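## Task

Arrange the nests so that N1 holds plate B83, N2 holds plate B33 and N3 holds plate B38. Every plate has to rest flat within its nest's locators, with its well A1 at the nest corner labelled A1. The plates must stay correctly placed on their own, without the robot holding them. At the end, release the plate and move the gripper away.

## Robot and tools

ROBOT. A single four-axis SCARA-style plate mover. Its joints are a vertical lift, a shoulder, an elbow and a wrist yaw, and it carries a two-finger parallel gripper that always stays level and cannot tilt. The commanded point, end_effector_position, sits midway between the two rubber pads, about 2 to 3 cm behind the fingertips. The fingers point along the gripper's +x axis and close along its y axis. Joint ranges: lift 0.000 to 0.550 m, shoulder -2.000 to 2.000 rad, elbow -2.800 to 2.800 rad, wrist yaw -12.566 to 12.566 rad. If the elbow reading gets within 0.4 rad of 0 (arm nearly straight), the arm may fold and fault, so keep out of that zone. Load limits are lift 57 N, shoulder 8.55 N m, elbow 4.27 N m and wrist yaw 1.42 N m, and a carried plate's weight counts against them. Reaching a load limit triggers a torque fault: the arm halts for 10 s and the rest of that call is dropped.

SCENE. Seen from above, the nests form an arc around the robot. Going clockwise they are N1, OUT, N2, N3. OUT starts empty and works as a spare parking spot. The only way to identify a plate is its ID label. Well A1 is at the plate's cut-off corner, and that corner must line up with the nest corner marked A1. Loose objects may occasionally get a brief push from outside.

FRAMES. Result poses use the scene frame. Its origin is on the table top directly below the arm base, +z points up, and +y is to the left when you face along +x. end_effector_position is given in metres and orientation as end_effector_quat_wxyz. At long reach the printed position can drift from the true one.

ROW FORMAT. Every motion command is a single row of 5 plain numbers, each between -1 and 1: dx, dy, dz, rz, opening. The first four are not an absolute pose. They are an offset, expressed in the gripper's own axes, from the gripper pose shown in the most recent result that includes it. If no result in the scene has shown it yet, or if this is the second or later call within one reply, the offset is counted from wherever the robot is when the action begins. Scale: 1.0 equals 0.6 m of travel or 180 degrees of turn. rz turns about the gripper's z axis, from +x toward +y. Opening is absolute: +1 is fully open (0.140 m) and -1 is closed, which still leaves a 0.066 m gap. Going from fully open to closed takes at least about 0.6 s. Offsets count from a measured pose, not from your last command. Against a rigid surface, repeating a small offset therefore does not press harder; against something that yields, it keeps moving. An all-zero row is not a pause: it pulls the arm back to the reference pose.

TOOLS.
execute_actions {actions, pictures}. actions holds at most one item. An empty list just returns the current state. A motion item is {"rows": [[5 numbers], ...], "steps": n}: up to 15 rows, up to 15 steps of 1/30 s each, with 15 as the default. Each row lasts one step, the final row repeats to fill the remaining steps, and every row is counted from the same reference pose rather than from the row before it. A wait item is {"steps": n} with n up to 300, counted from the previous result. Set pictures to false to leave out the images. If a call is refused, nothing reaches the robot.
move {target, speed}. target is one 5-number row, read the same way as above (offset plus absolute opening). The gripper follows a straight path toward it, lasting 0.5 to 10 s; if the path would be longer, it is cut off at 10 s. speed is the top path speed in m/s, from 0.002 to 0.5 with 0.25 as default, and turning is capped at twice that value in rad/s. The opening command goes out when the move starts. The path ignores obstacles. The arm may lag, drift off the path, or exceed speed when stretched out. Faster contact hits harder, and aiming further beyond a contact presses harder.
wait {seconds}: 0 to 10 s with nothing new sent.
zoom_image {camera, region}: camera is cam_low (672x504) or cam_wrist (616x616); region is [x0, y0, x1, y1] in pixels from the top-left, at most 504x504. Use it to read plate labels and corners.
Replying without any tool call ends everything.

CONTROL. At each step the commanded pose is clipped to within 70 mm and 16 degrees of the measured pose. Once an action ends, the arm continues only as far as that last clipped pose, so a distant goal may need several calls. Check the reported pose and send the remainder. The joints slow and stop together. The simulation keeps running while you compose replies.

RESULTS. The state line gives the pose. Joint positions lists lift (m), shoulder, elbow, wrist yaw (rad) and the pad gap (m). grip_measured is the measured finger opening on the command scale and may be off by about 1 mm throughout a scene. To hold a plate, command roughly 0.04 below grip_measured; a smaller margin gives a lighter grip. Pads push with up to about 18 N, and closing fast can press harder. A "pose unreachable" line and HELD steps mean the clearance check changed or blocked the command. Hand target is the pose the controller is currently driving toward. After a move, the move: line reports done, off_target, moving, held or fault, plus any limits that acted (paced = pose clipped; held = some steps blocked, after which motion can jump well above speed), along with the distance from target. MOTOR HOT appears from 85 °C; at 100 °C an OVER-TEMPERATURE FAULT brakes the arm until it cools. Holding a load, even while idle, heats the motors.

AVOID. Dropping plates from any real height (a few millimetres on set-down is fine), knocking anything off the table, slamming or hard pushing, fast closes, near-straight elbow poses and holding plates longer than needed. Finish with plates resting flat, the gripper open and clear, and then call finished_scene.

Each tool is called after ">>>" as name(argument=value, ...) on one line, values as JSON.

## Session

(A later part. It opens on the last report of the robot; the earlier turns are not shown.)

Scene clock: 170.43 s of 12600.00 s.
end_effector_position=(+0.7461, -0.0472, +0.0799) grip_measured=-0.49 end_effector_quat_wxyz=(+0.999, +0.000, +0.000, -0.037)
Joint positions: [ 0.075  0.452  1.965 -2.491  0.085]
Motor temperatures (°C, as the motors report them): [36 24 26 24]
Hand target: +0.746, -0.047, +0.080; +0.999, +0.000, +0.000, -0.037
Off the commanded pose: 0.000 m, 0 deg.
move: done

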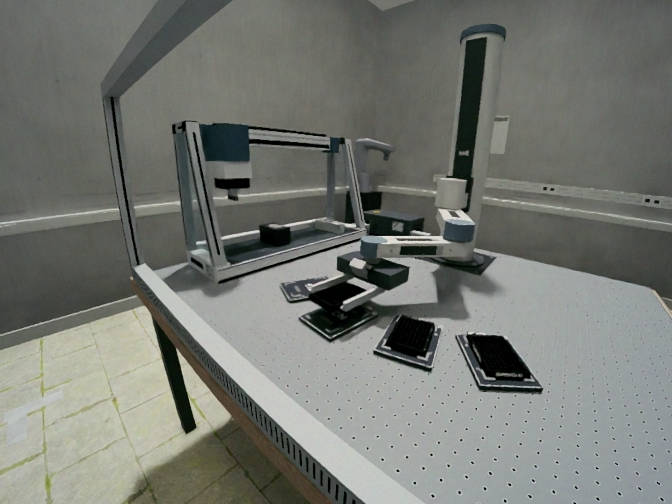

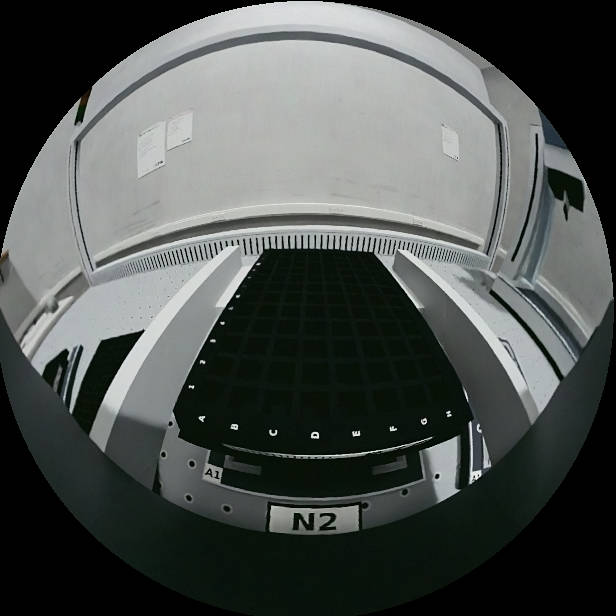

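>>> move(target=[-0.082, -0.297, 0.0, -0.102, -0.54], speed=0.3)

>>> move(target=[0.0, 0.0, -0.06, 0, -0.54], speed=0.12)

Scene clock: 181.00 s of 12600.00 s.
end_effector_position=(+0.6837, -0.2215, +0.0799) grip_measured=-0.49 end_effector_quat_wxyz=(+0.981, +0.000, +0.000, -0.196)
Joint positions: [ 0.075  0.175  1.843 -2.413  0.085]
Motor temperatures (°C, as the motors report them): [36 24 26 24]
Hand target: +0.684, -0.221, +0.080; +0.981, +0.000, +0.000, -0.196
Off the commanded pose: 0.000 m, 0 deg.
After step 90, 6.57 s passed at rest.
move: done

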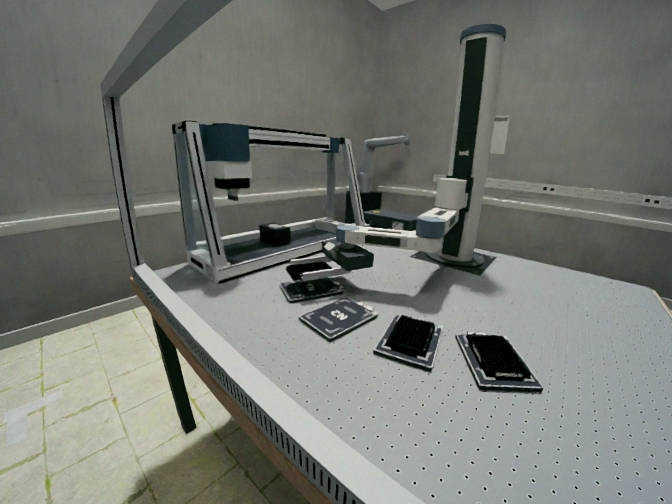

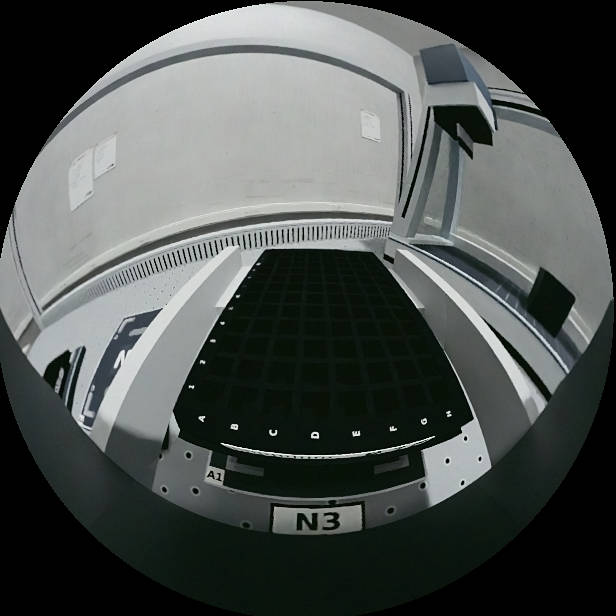

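Scene clock: 181.73 s of 12600.00 s.
end_effector_position=(+0.6837, -0.2215, +0.0439) grip_measured=-0.49 end_effector_quat_wxyz=(+0.981, +0.000, +0.000, -0.196)
Joint positions: [ 0.039  0.175  1.843 -2.413  0.085]
Motor temperatures (°C, as the motors report them): [36 24 26 24]
Hand target: +0.684, -0.221, +0.044; +0.981, +0.000, +0.000, -0.196
Off the commanded pose: 0.000 m, 0 deg.
move: done

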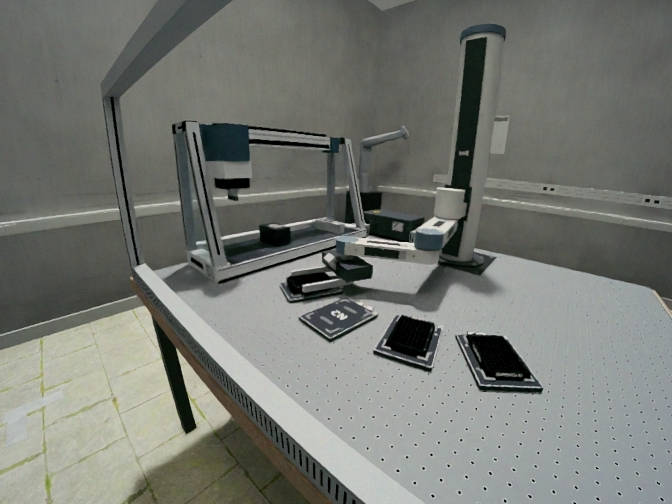

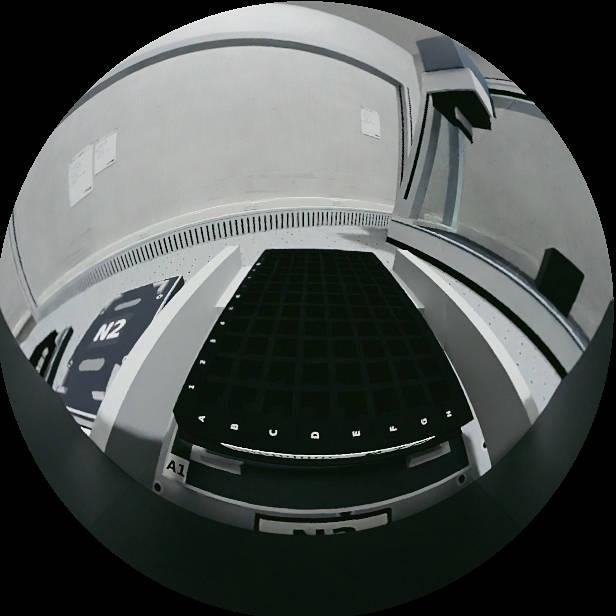

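>>> move(target=[0.0, -0.0025, -0.018, 0, -0.54], speed=0.05)

>>> move(target=[0.0, 0.0, 0.0, 0, 0.0], speed=0.05)

>>> move(target=[0.0, 0.0, 0.08, 0, 0.0], speed=0.2)

>>> move(target=[-0.1975, 0.575, 0.0, 0.2144, 0.0], speed=0.3)

Scene clock: 194.27 s of 12600.00 s.
end_effector_position=(+0.6834, -0.2223, +0.0331) grip_measured=-0.49 end_effector_quat_wxyz=(+0.981, +0.000, +0.000, -0.195)
Joint positions: [ 0.028  0.172  1.843 -2.408  0.085]
Motor temperatures (°C, as the motors report them): [36 24 26 24]
Hand target: +0.683, -0.223, +0.033; +0.981, +0.000, +0.000, -0.196
Off the commanded pose: 0.001 m, 0 deg.
After step 90, 8.83 s passed at rest.
move: done

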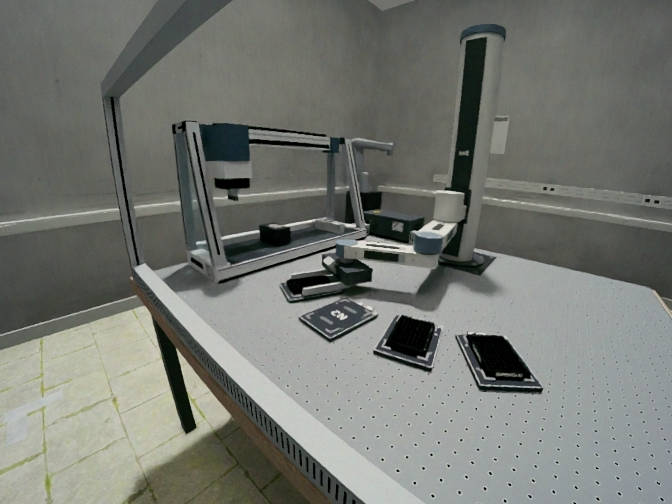

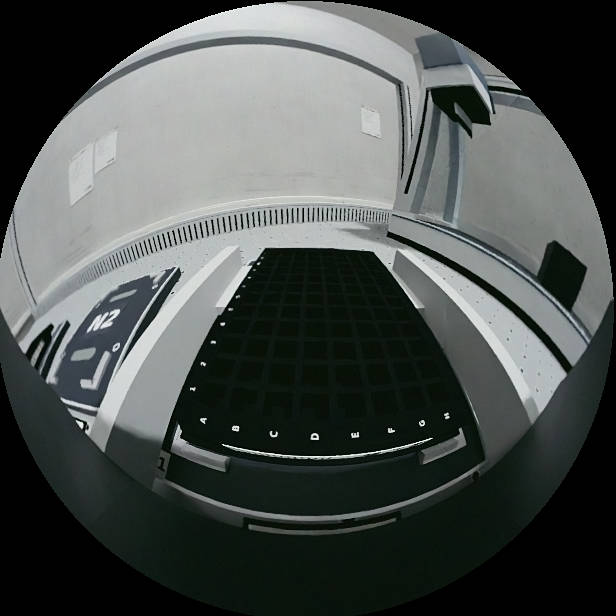

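Scene clock: 194.77 s of 12600.00 s.
end_effector_position=(+0.6834, -0.2222, +0.0332) grip_measured=+0.00 end_effector_quat_wxyz=(+0.981, +0.000, +0.000, -0.195)
Joint positions: [ 0.028  0.172  1.843 -2.408  0.103]
Motor temperatures (°C, as the motors report them): [36 24 26 24]
Hand target: +0.683, -0.222, +0.033; +0.981, +0.000, +0.000, -0.195
Off the commanded pose: 0.000 m, 0 deg.
move: done

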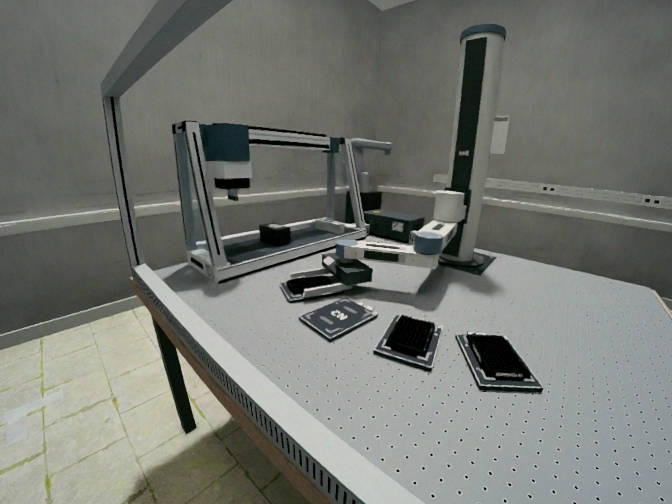

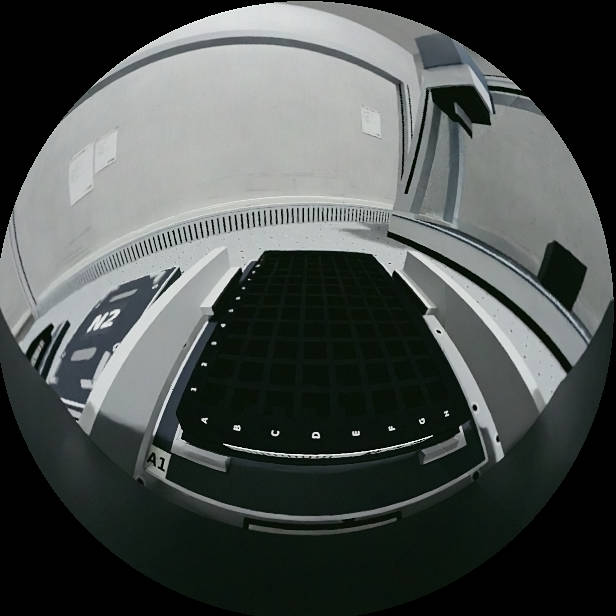

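Scene clock: 195.50 s of 12600.00 s.
end_effector_position=(+0.6835, -0.2222, +0.0812) grip_measured=+0.00 end_effector_quat_wxyz=(+0.981, +0.000, +0.000, -0.195)
Joint positions: [ 0.076  0.172  1.843 -2.408  0.103]
Motor temperatures (°C, as the motors report them): [36 24 26 24]
Hand target: +0.683, -0.222, +0.081; +0.981, +0.000, +0.000, -0.195
Off the commanded pose: 0.000 m, 0 deg.
move: done

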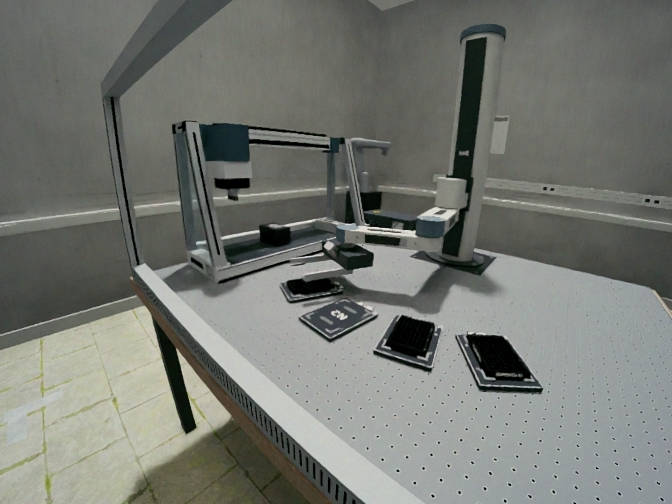

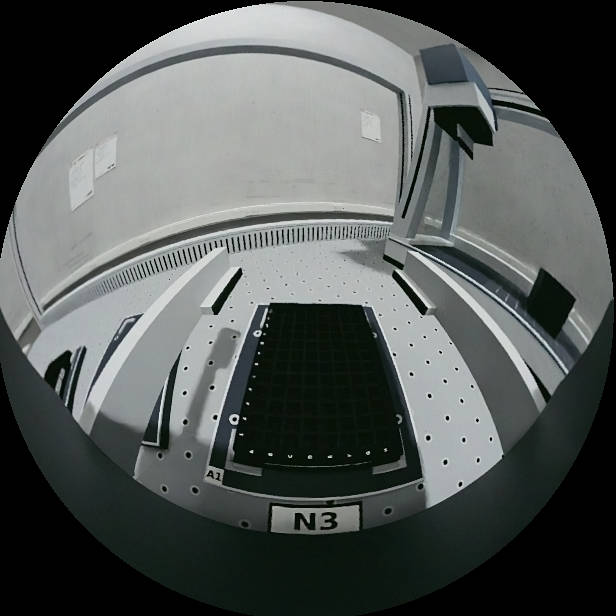

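Scene clock: 197.10 s of 12600.00 s.
end_effector_position=(+0.7060, +0.1421, +0.0812) grip_measured=+0.00 end_effector_quat_wxyz=(+0.990, +0.000, +0.000, +0.140)
Joint positions: [ 0.076  0.86   1.81  -2.389  0.103]
Motor temperatures (°C, as the motors report them): [36 24 26 24]
Hand target: +0.706, +0.142, +0.081; +0.990, +0.000, +0.000, +0.140
Off the commanded pose: 0.000 m, 0 deg.
move: done

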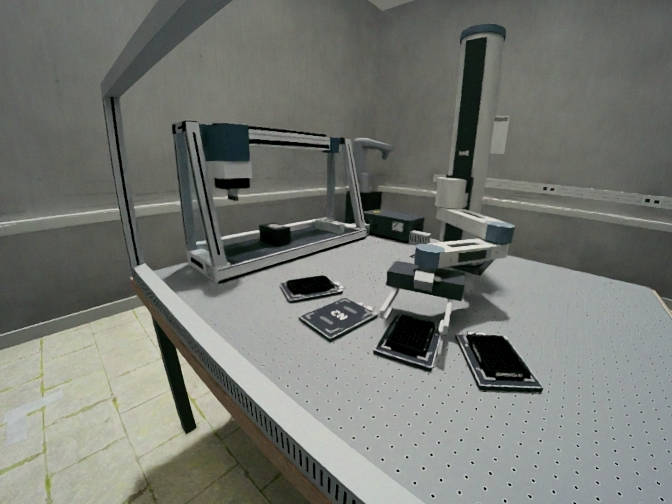

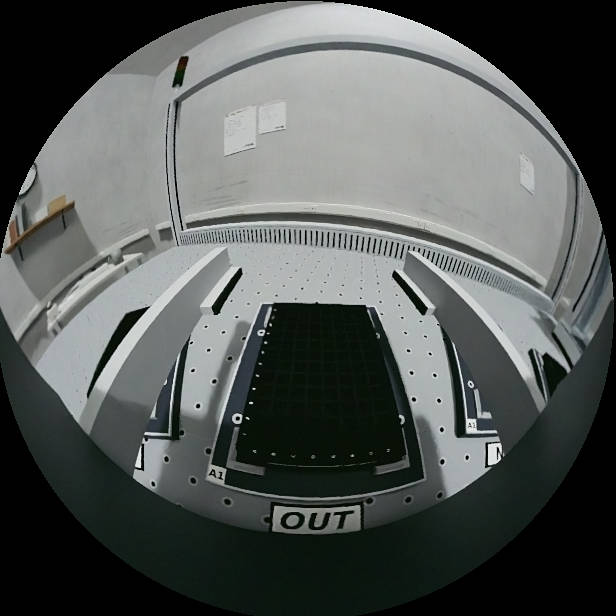

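>>> move(target=[0.0, -0.002, -0.082, 0, 0.0], speed=0.15)

>>> move(target=[0.0, 0.0, 0.0, 0, -0.54], speed=0.1)

>>> move(target=[0.0, 0.0, 0.08, 0, -0.54], speed=0.15)

Scene clock: 204.33 s of 12600.00 s.
end_effector_position=(+0.7063, +0.1409, +0.0320) grip_measured=+0.00 end_effector_quat_wxyz=(+0.990, +0.000, +0.000, +0.140)
Joint positions: [ 0.027  0.857  1.81  -2.386  0.103]
Motor temperatures (°C, as the motors report them): [36 24 26 24]
Hand target: +0.706, +0.141, +0.032; +0.990, +0.000, +0.000, +0.140
Off the commanded pose: 0.000 m, 0 deg.
After step 90, 3.50 s passed at rest.
move: done

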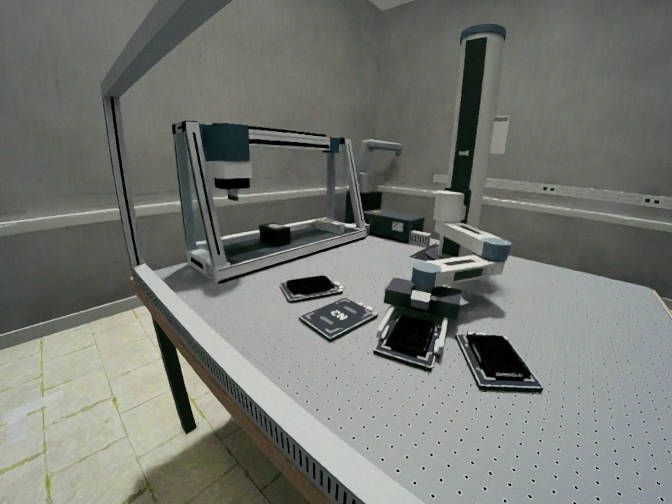

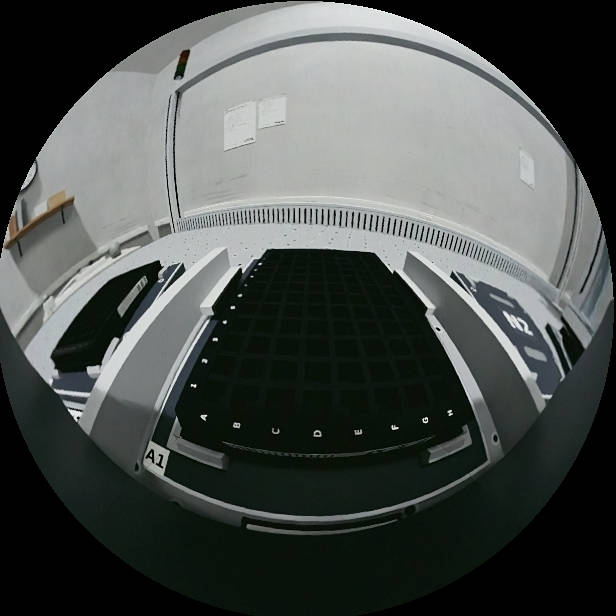

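Scene clock: 204.83 s of 12600.00 s.
end_effector_position=(+0.7064, +0.1403, +0.0320) grip_measured=-0.49 end_effector_quat_wxyz=(+0.990, +0.000, +0.000, +0.139)
Joint positions: [ 0.027  0.857  1.81  -2.388  0.085]
Motor temperatures (°C, as the motors report them): [36 24 26 24]
Hand target: +0.706, +0.141, +0.032; +0.990, +0.000, +0.000, +0.140
Off the commanded pose: 0.001 m, 0 deg.
move: done

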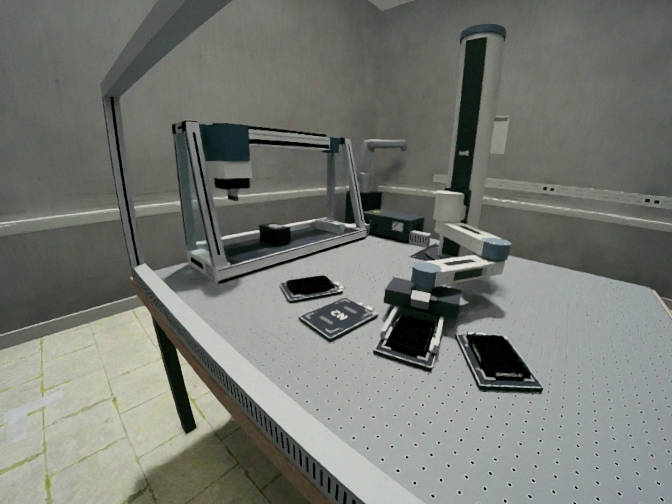

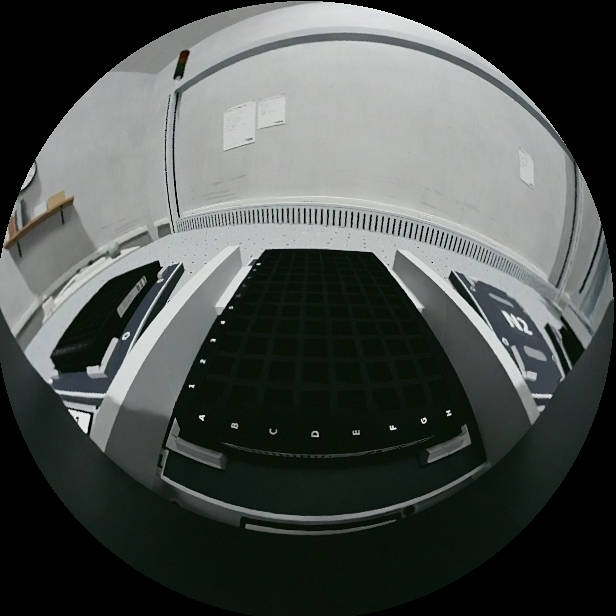

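Scene clock: 205.57 s of 12600.00 s.
end_effector_position=(+0.7065, +0.1402, +0.0800) grip_measured=-0.49 end_effector_quat_wxyz=(+0.990, +0.000, +0.000, +0.139)
Joint positions: [ 0.075  0.856  1.81  -2.388  0.085]
Motor temperatures (°C, as the motors report them): [36 24 26 24]
Hand target: +0.706, +0.140, +0.080; +0.990, +0.000, +0.000, +0.139
Off the commanded pose: 0.000 m, 0 deg.
move: done

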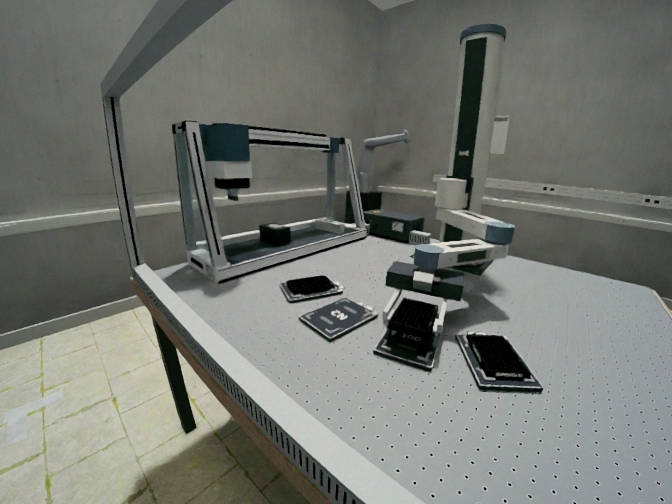

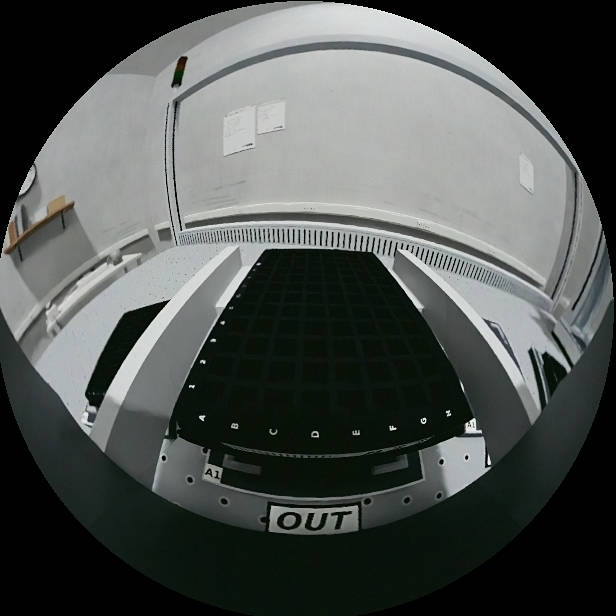

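>>> move(target=[-0.0227, -0.3183, 0.0, -0.1124, -0.54], speed=0.3)

>>> move(target=[0.0, 0.0, -0.06, 0, -0.54], speed=0.12)

>>> move(target=[0.0, 0.0, -0.018, 0, -0.54], speed=0.05)

>>> move(target=[0.0, 0.0, 0.0, 0, 0.0], speed=0.05)

>>> move(target=[0.0, 0.0, 0.08, 0, 0.0], speed=0.2)

Scene clock: 218.53 s of 12600.00 s.
end_effector_position=(+0.7457, -0.0473, +0.0800) grip_measured=-0.49 end_effector_quat_wxyz=(+0.999, +0.000, +0.000, -0.038)
Joint positions: [ 0.075  0.453  1.962 -2.49   0.085]
Motor temperatures (°C, as the motors report them): [36 24 26 24]
Hand target: +0.746, -0.047, +0.080; +0.999, +0.000, +0.000, -0.037
Off the commanded pose: 0.000 m, 0 deg.
After step 90, 8.90 s passed at rest.
move: done

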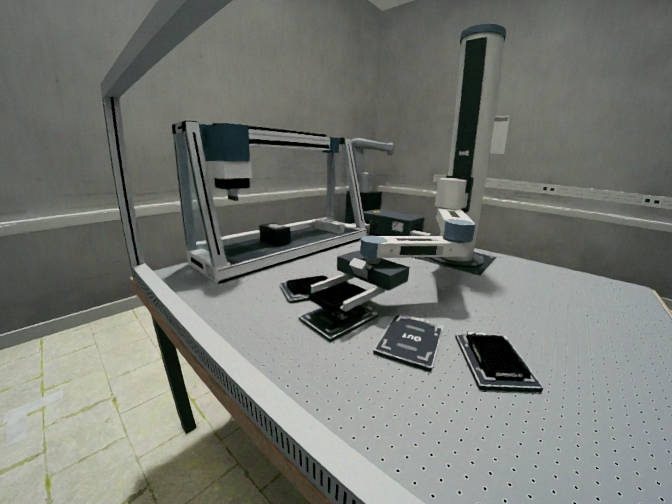

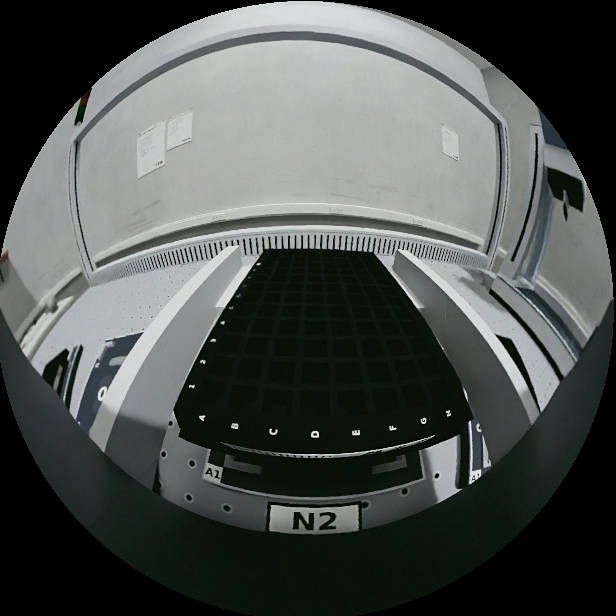

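Scene clock: 219.27 s of 12600.00 s.
end_effector_position=(+0.7457, -0.0474, +0.0439) grip_measured=-0.49 end_effector_quat_wxyz=(+0.999, +0.000, +0.000, -0.038)
Joint positions: [ 0.039  0.453  1.962 -2.49   0.085]
Motor temperatures (°C, as the motors report them): [36 24 26 24]
Hand target: +0.746, -0.047, +0.044; +0.999, +0.000, +0.000, -0.038
Off the commanded pose: 0.000 m, 0 deg.
move: done

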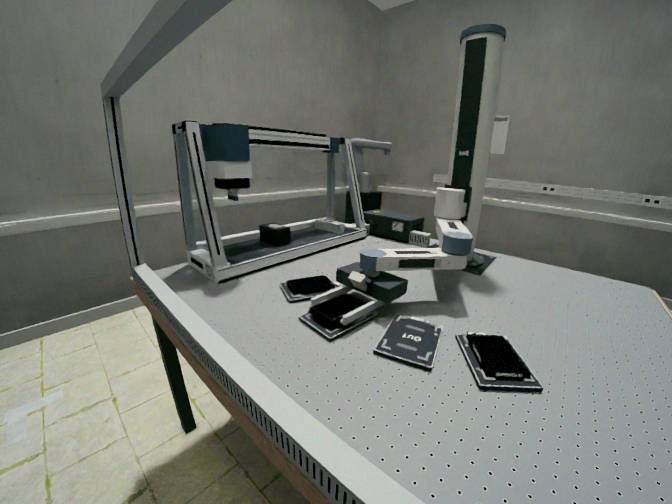

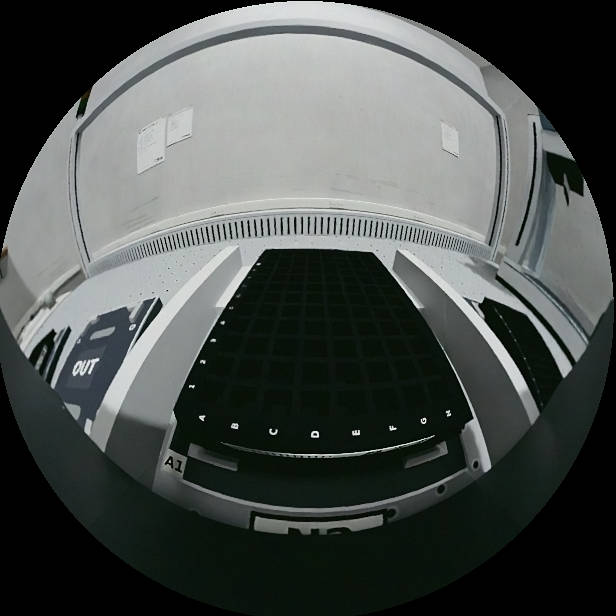

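Scene clock: 219.97 s of 12600.00 s.
end_effector_position=(+0.7457, -0.0474, +0.0331) grip_measured=-0.49 end_effector_quat_wxyz=(+0.999, +0.000, +0.000, -0.038)
Joint positions: [ 0.028  0.453  1.962 -2.49   0.085]
Motor temperatures (°C, as the motors report them): [36 24 26 24]
Hand target: +0.746, -0.047, +0.033; +0.999, +0.000, +0.000, -0.038
Off the commanded pose: 0.000 m, 0 deg.
move: done

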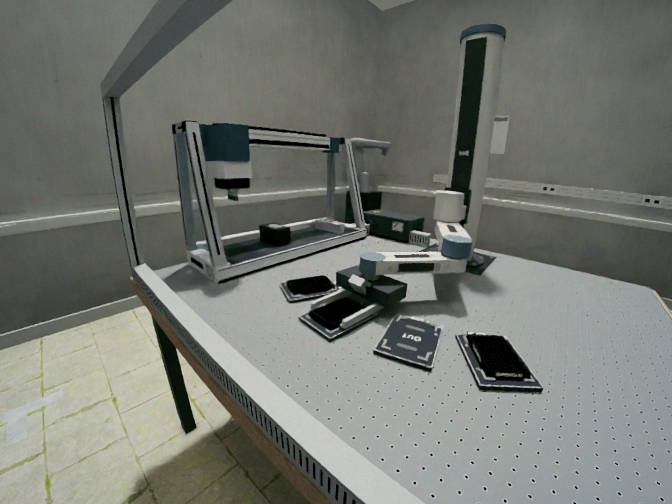

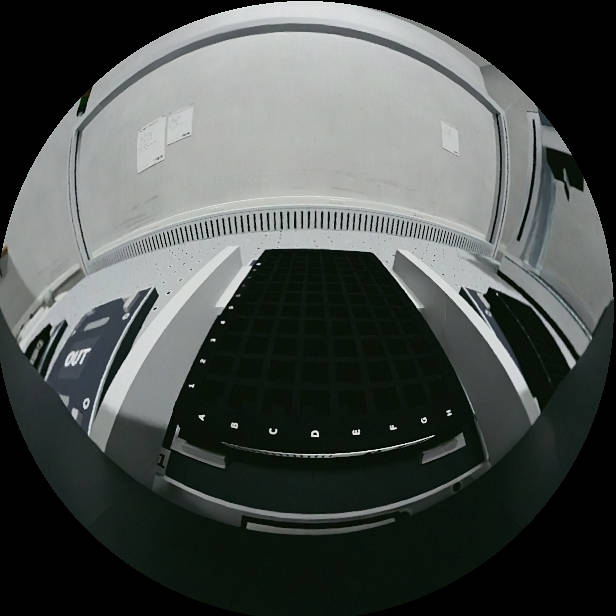

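Scene clock: 220.47 s of 12600.00 s.
end_effector_position=(+0.7457, -0.0474, +0.0331) grip_measured=+0.00 end_effector_quat_wxyz=(+0.999, +0.000, +0.000, -0.038)
Joint positions: [ 0.028  0.453  1.962 -2.49   0.103]
Motor temperatures (°C, as the motors report them): [36 24 26 24]
Hand target: +0.746, -0.047, +0.033; +0.999, +0.000, +0.000, -0.038
Off the commanded pose: 0.000 m, 0 deg.
move: done

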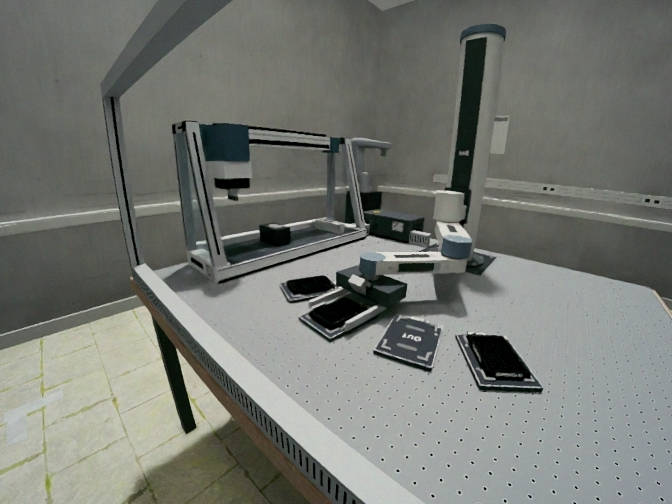

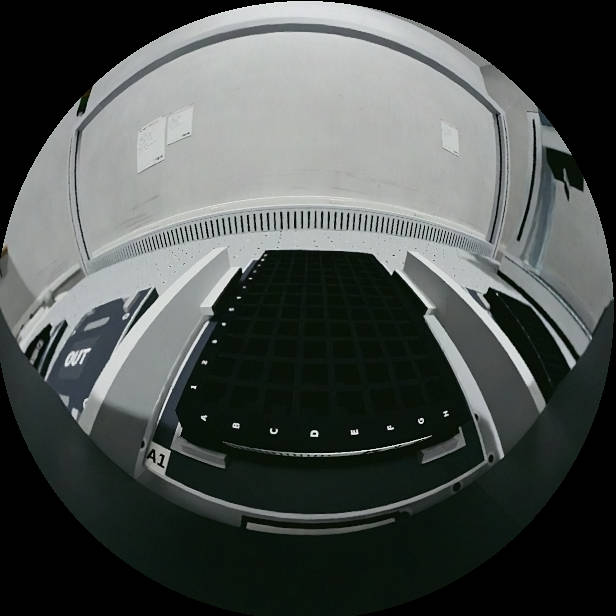

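Scene clock: 221.20 s of 12600.00 s.
end_effector_position=(+0.7457, -0.0474, +0.0811) grip_measured=+0.00 end_effector_quat_wxyz=(+0.999, +0.000, +0.000, -0.038)
Joint positions: [ 0.076  0.453  1.962 -2.49   0.103]
Motor temperatures (°C, as the motors report them): [36 24 26 24]
Hand target: +0.746, -0.047, +0.081; +0.999, +0.000, +0.000, -0.038
Off the commanded pose: 0.000 m, 0 deg.
move: done

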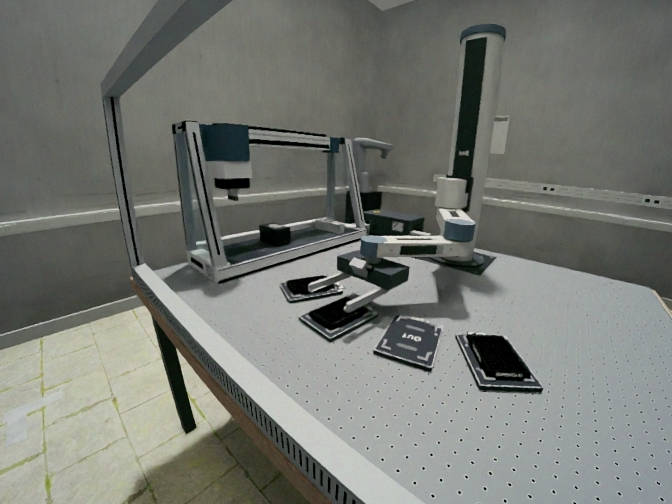

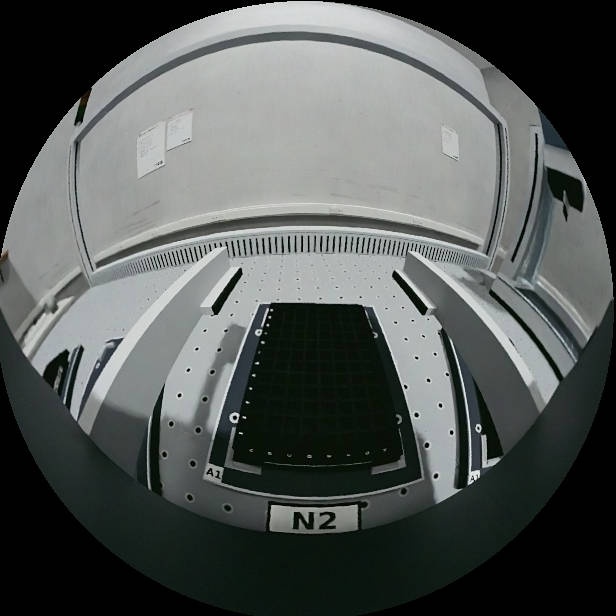

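>>> move(target=[-0.238, 0.593, 0.0, 0.218, 0.0], speed=0.3)

Scene clock: 252.30 s of 12600.00 s.
end_effector_position=(+0.6301, +0.3184, +0.0811) grip_measured=+0.00 end_effector_quat_wxyz=(+0.954, +0.000, +0.000, +0.300)
Joint positions: [ 0.076  1.2    1.846 -2.436  0.103]
Motor temperatures (°C, as the motors report them): [36 24 26 24]
Hand target: +0.630, +0.318, +0.081; +0.954, +0.000, +0.000, +0.300
Off the commanded pose: 0.000 m, 0 deg.
After step 90, 26.47 s passed at rest.
move: done

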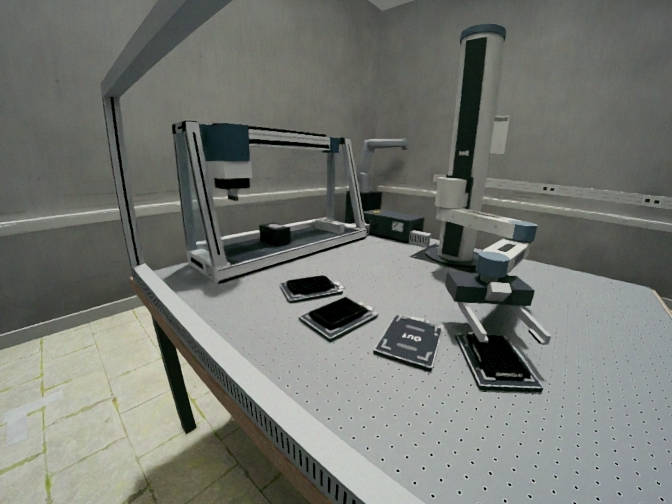

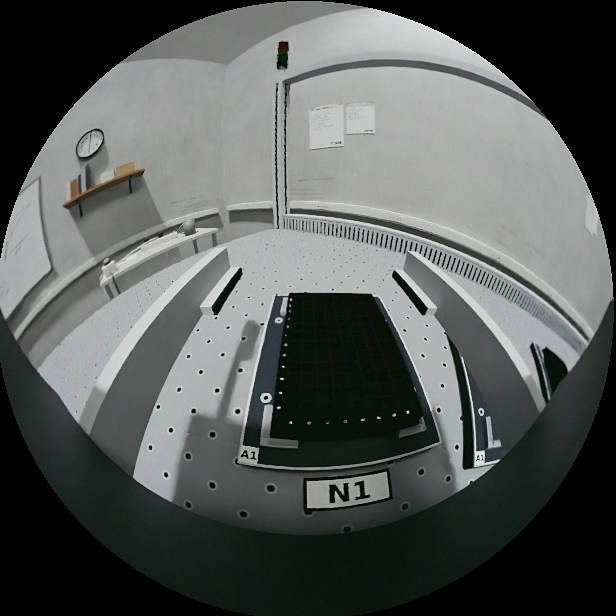

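>>> zoom_image(camera="cam_wrist", region=[230, 280, 450, 470])

Region (230, 280, 450, 470) of cam_wrist's 616x616 image, scaled by 2.291, with more detail than that image has; it fills the top 435 rows of this view, and the rest is white.

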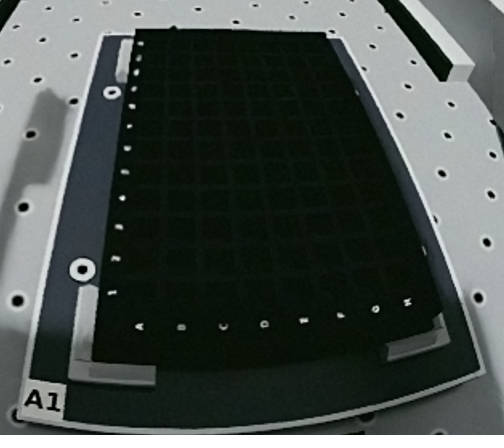

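>>> finished_scene(scene=1)

The scene is finished: the task was done.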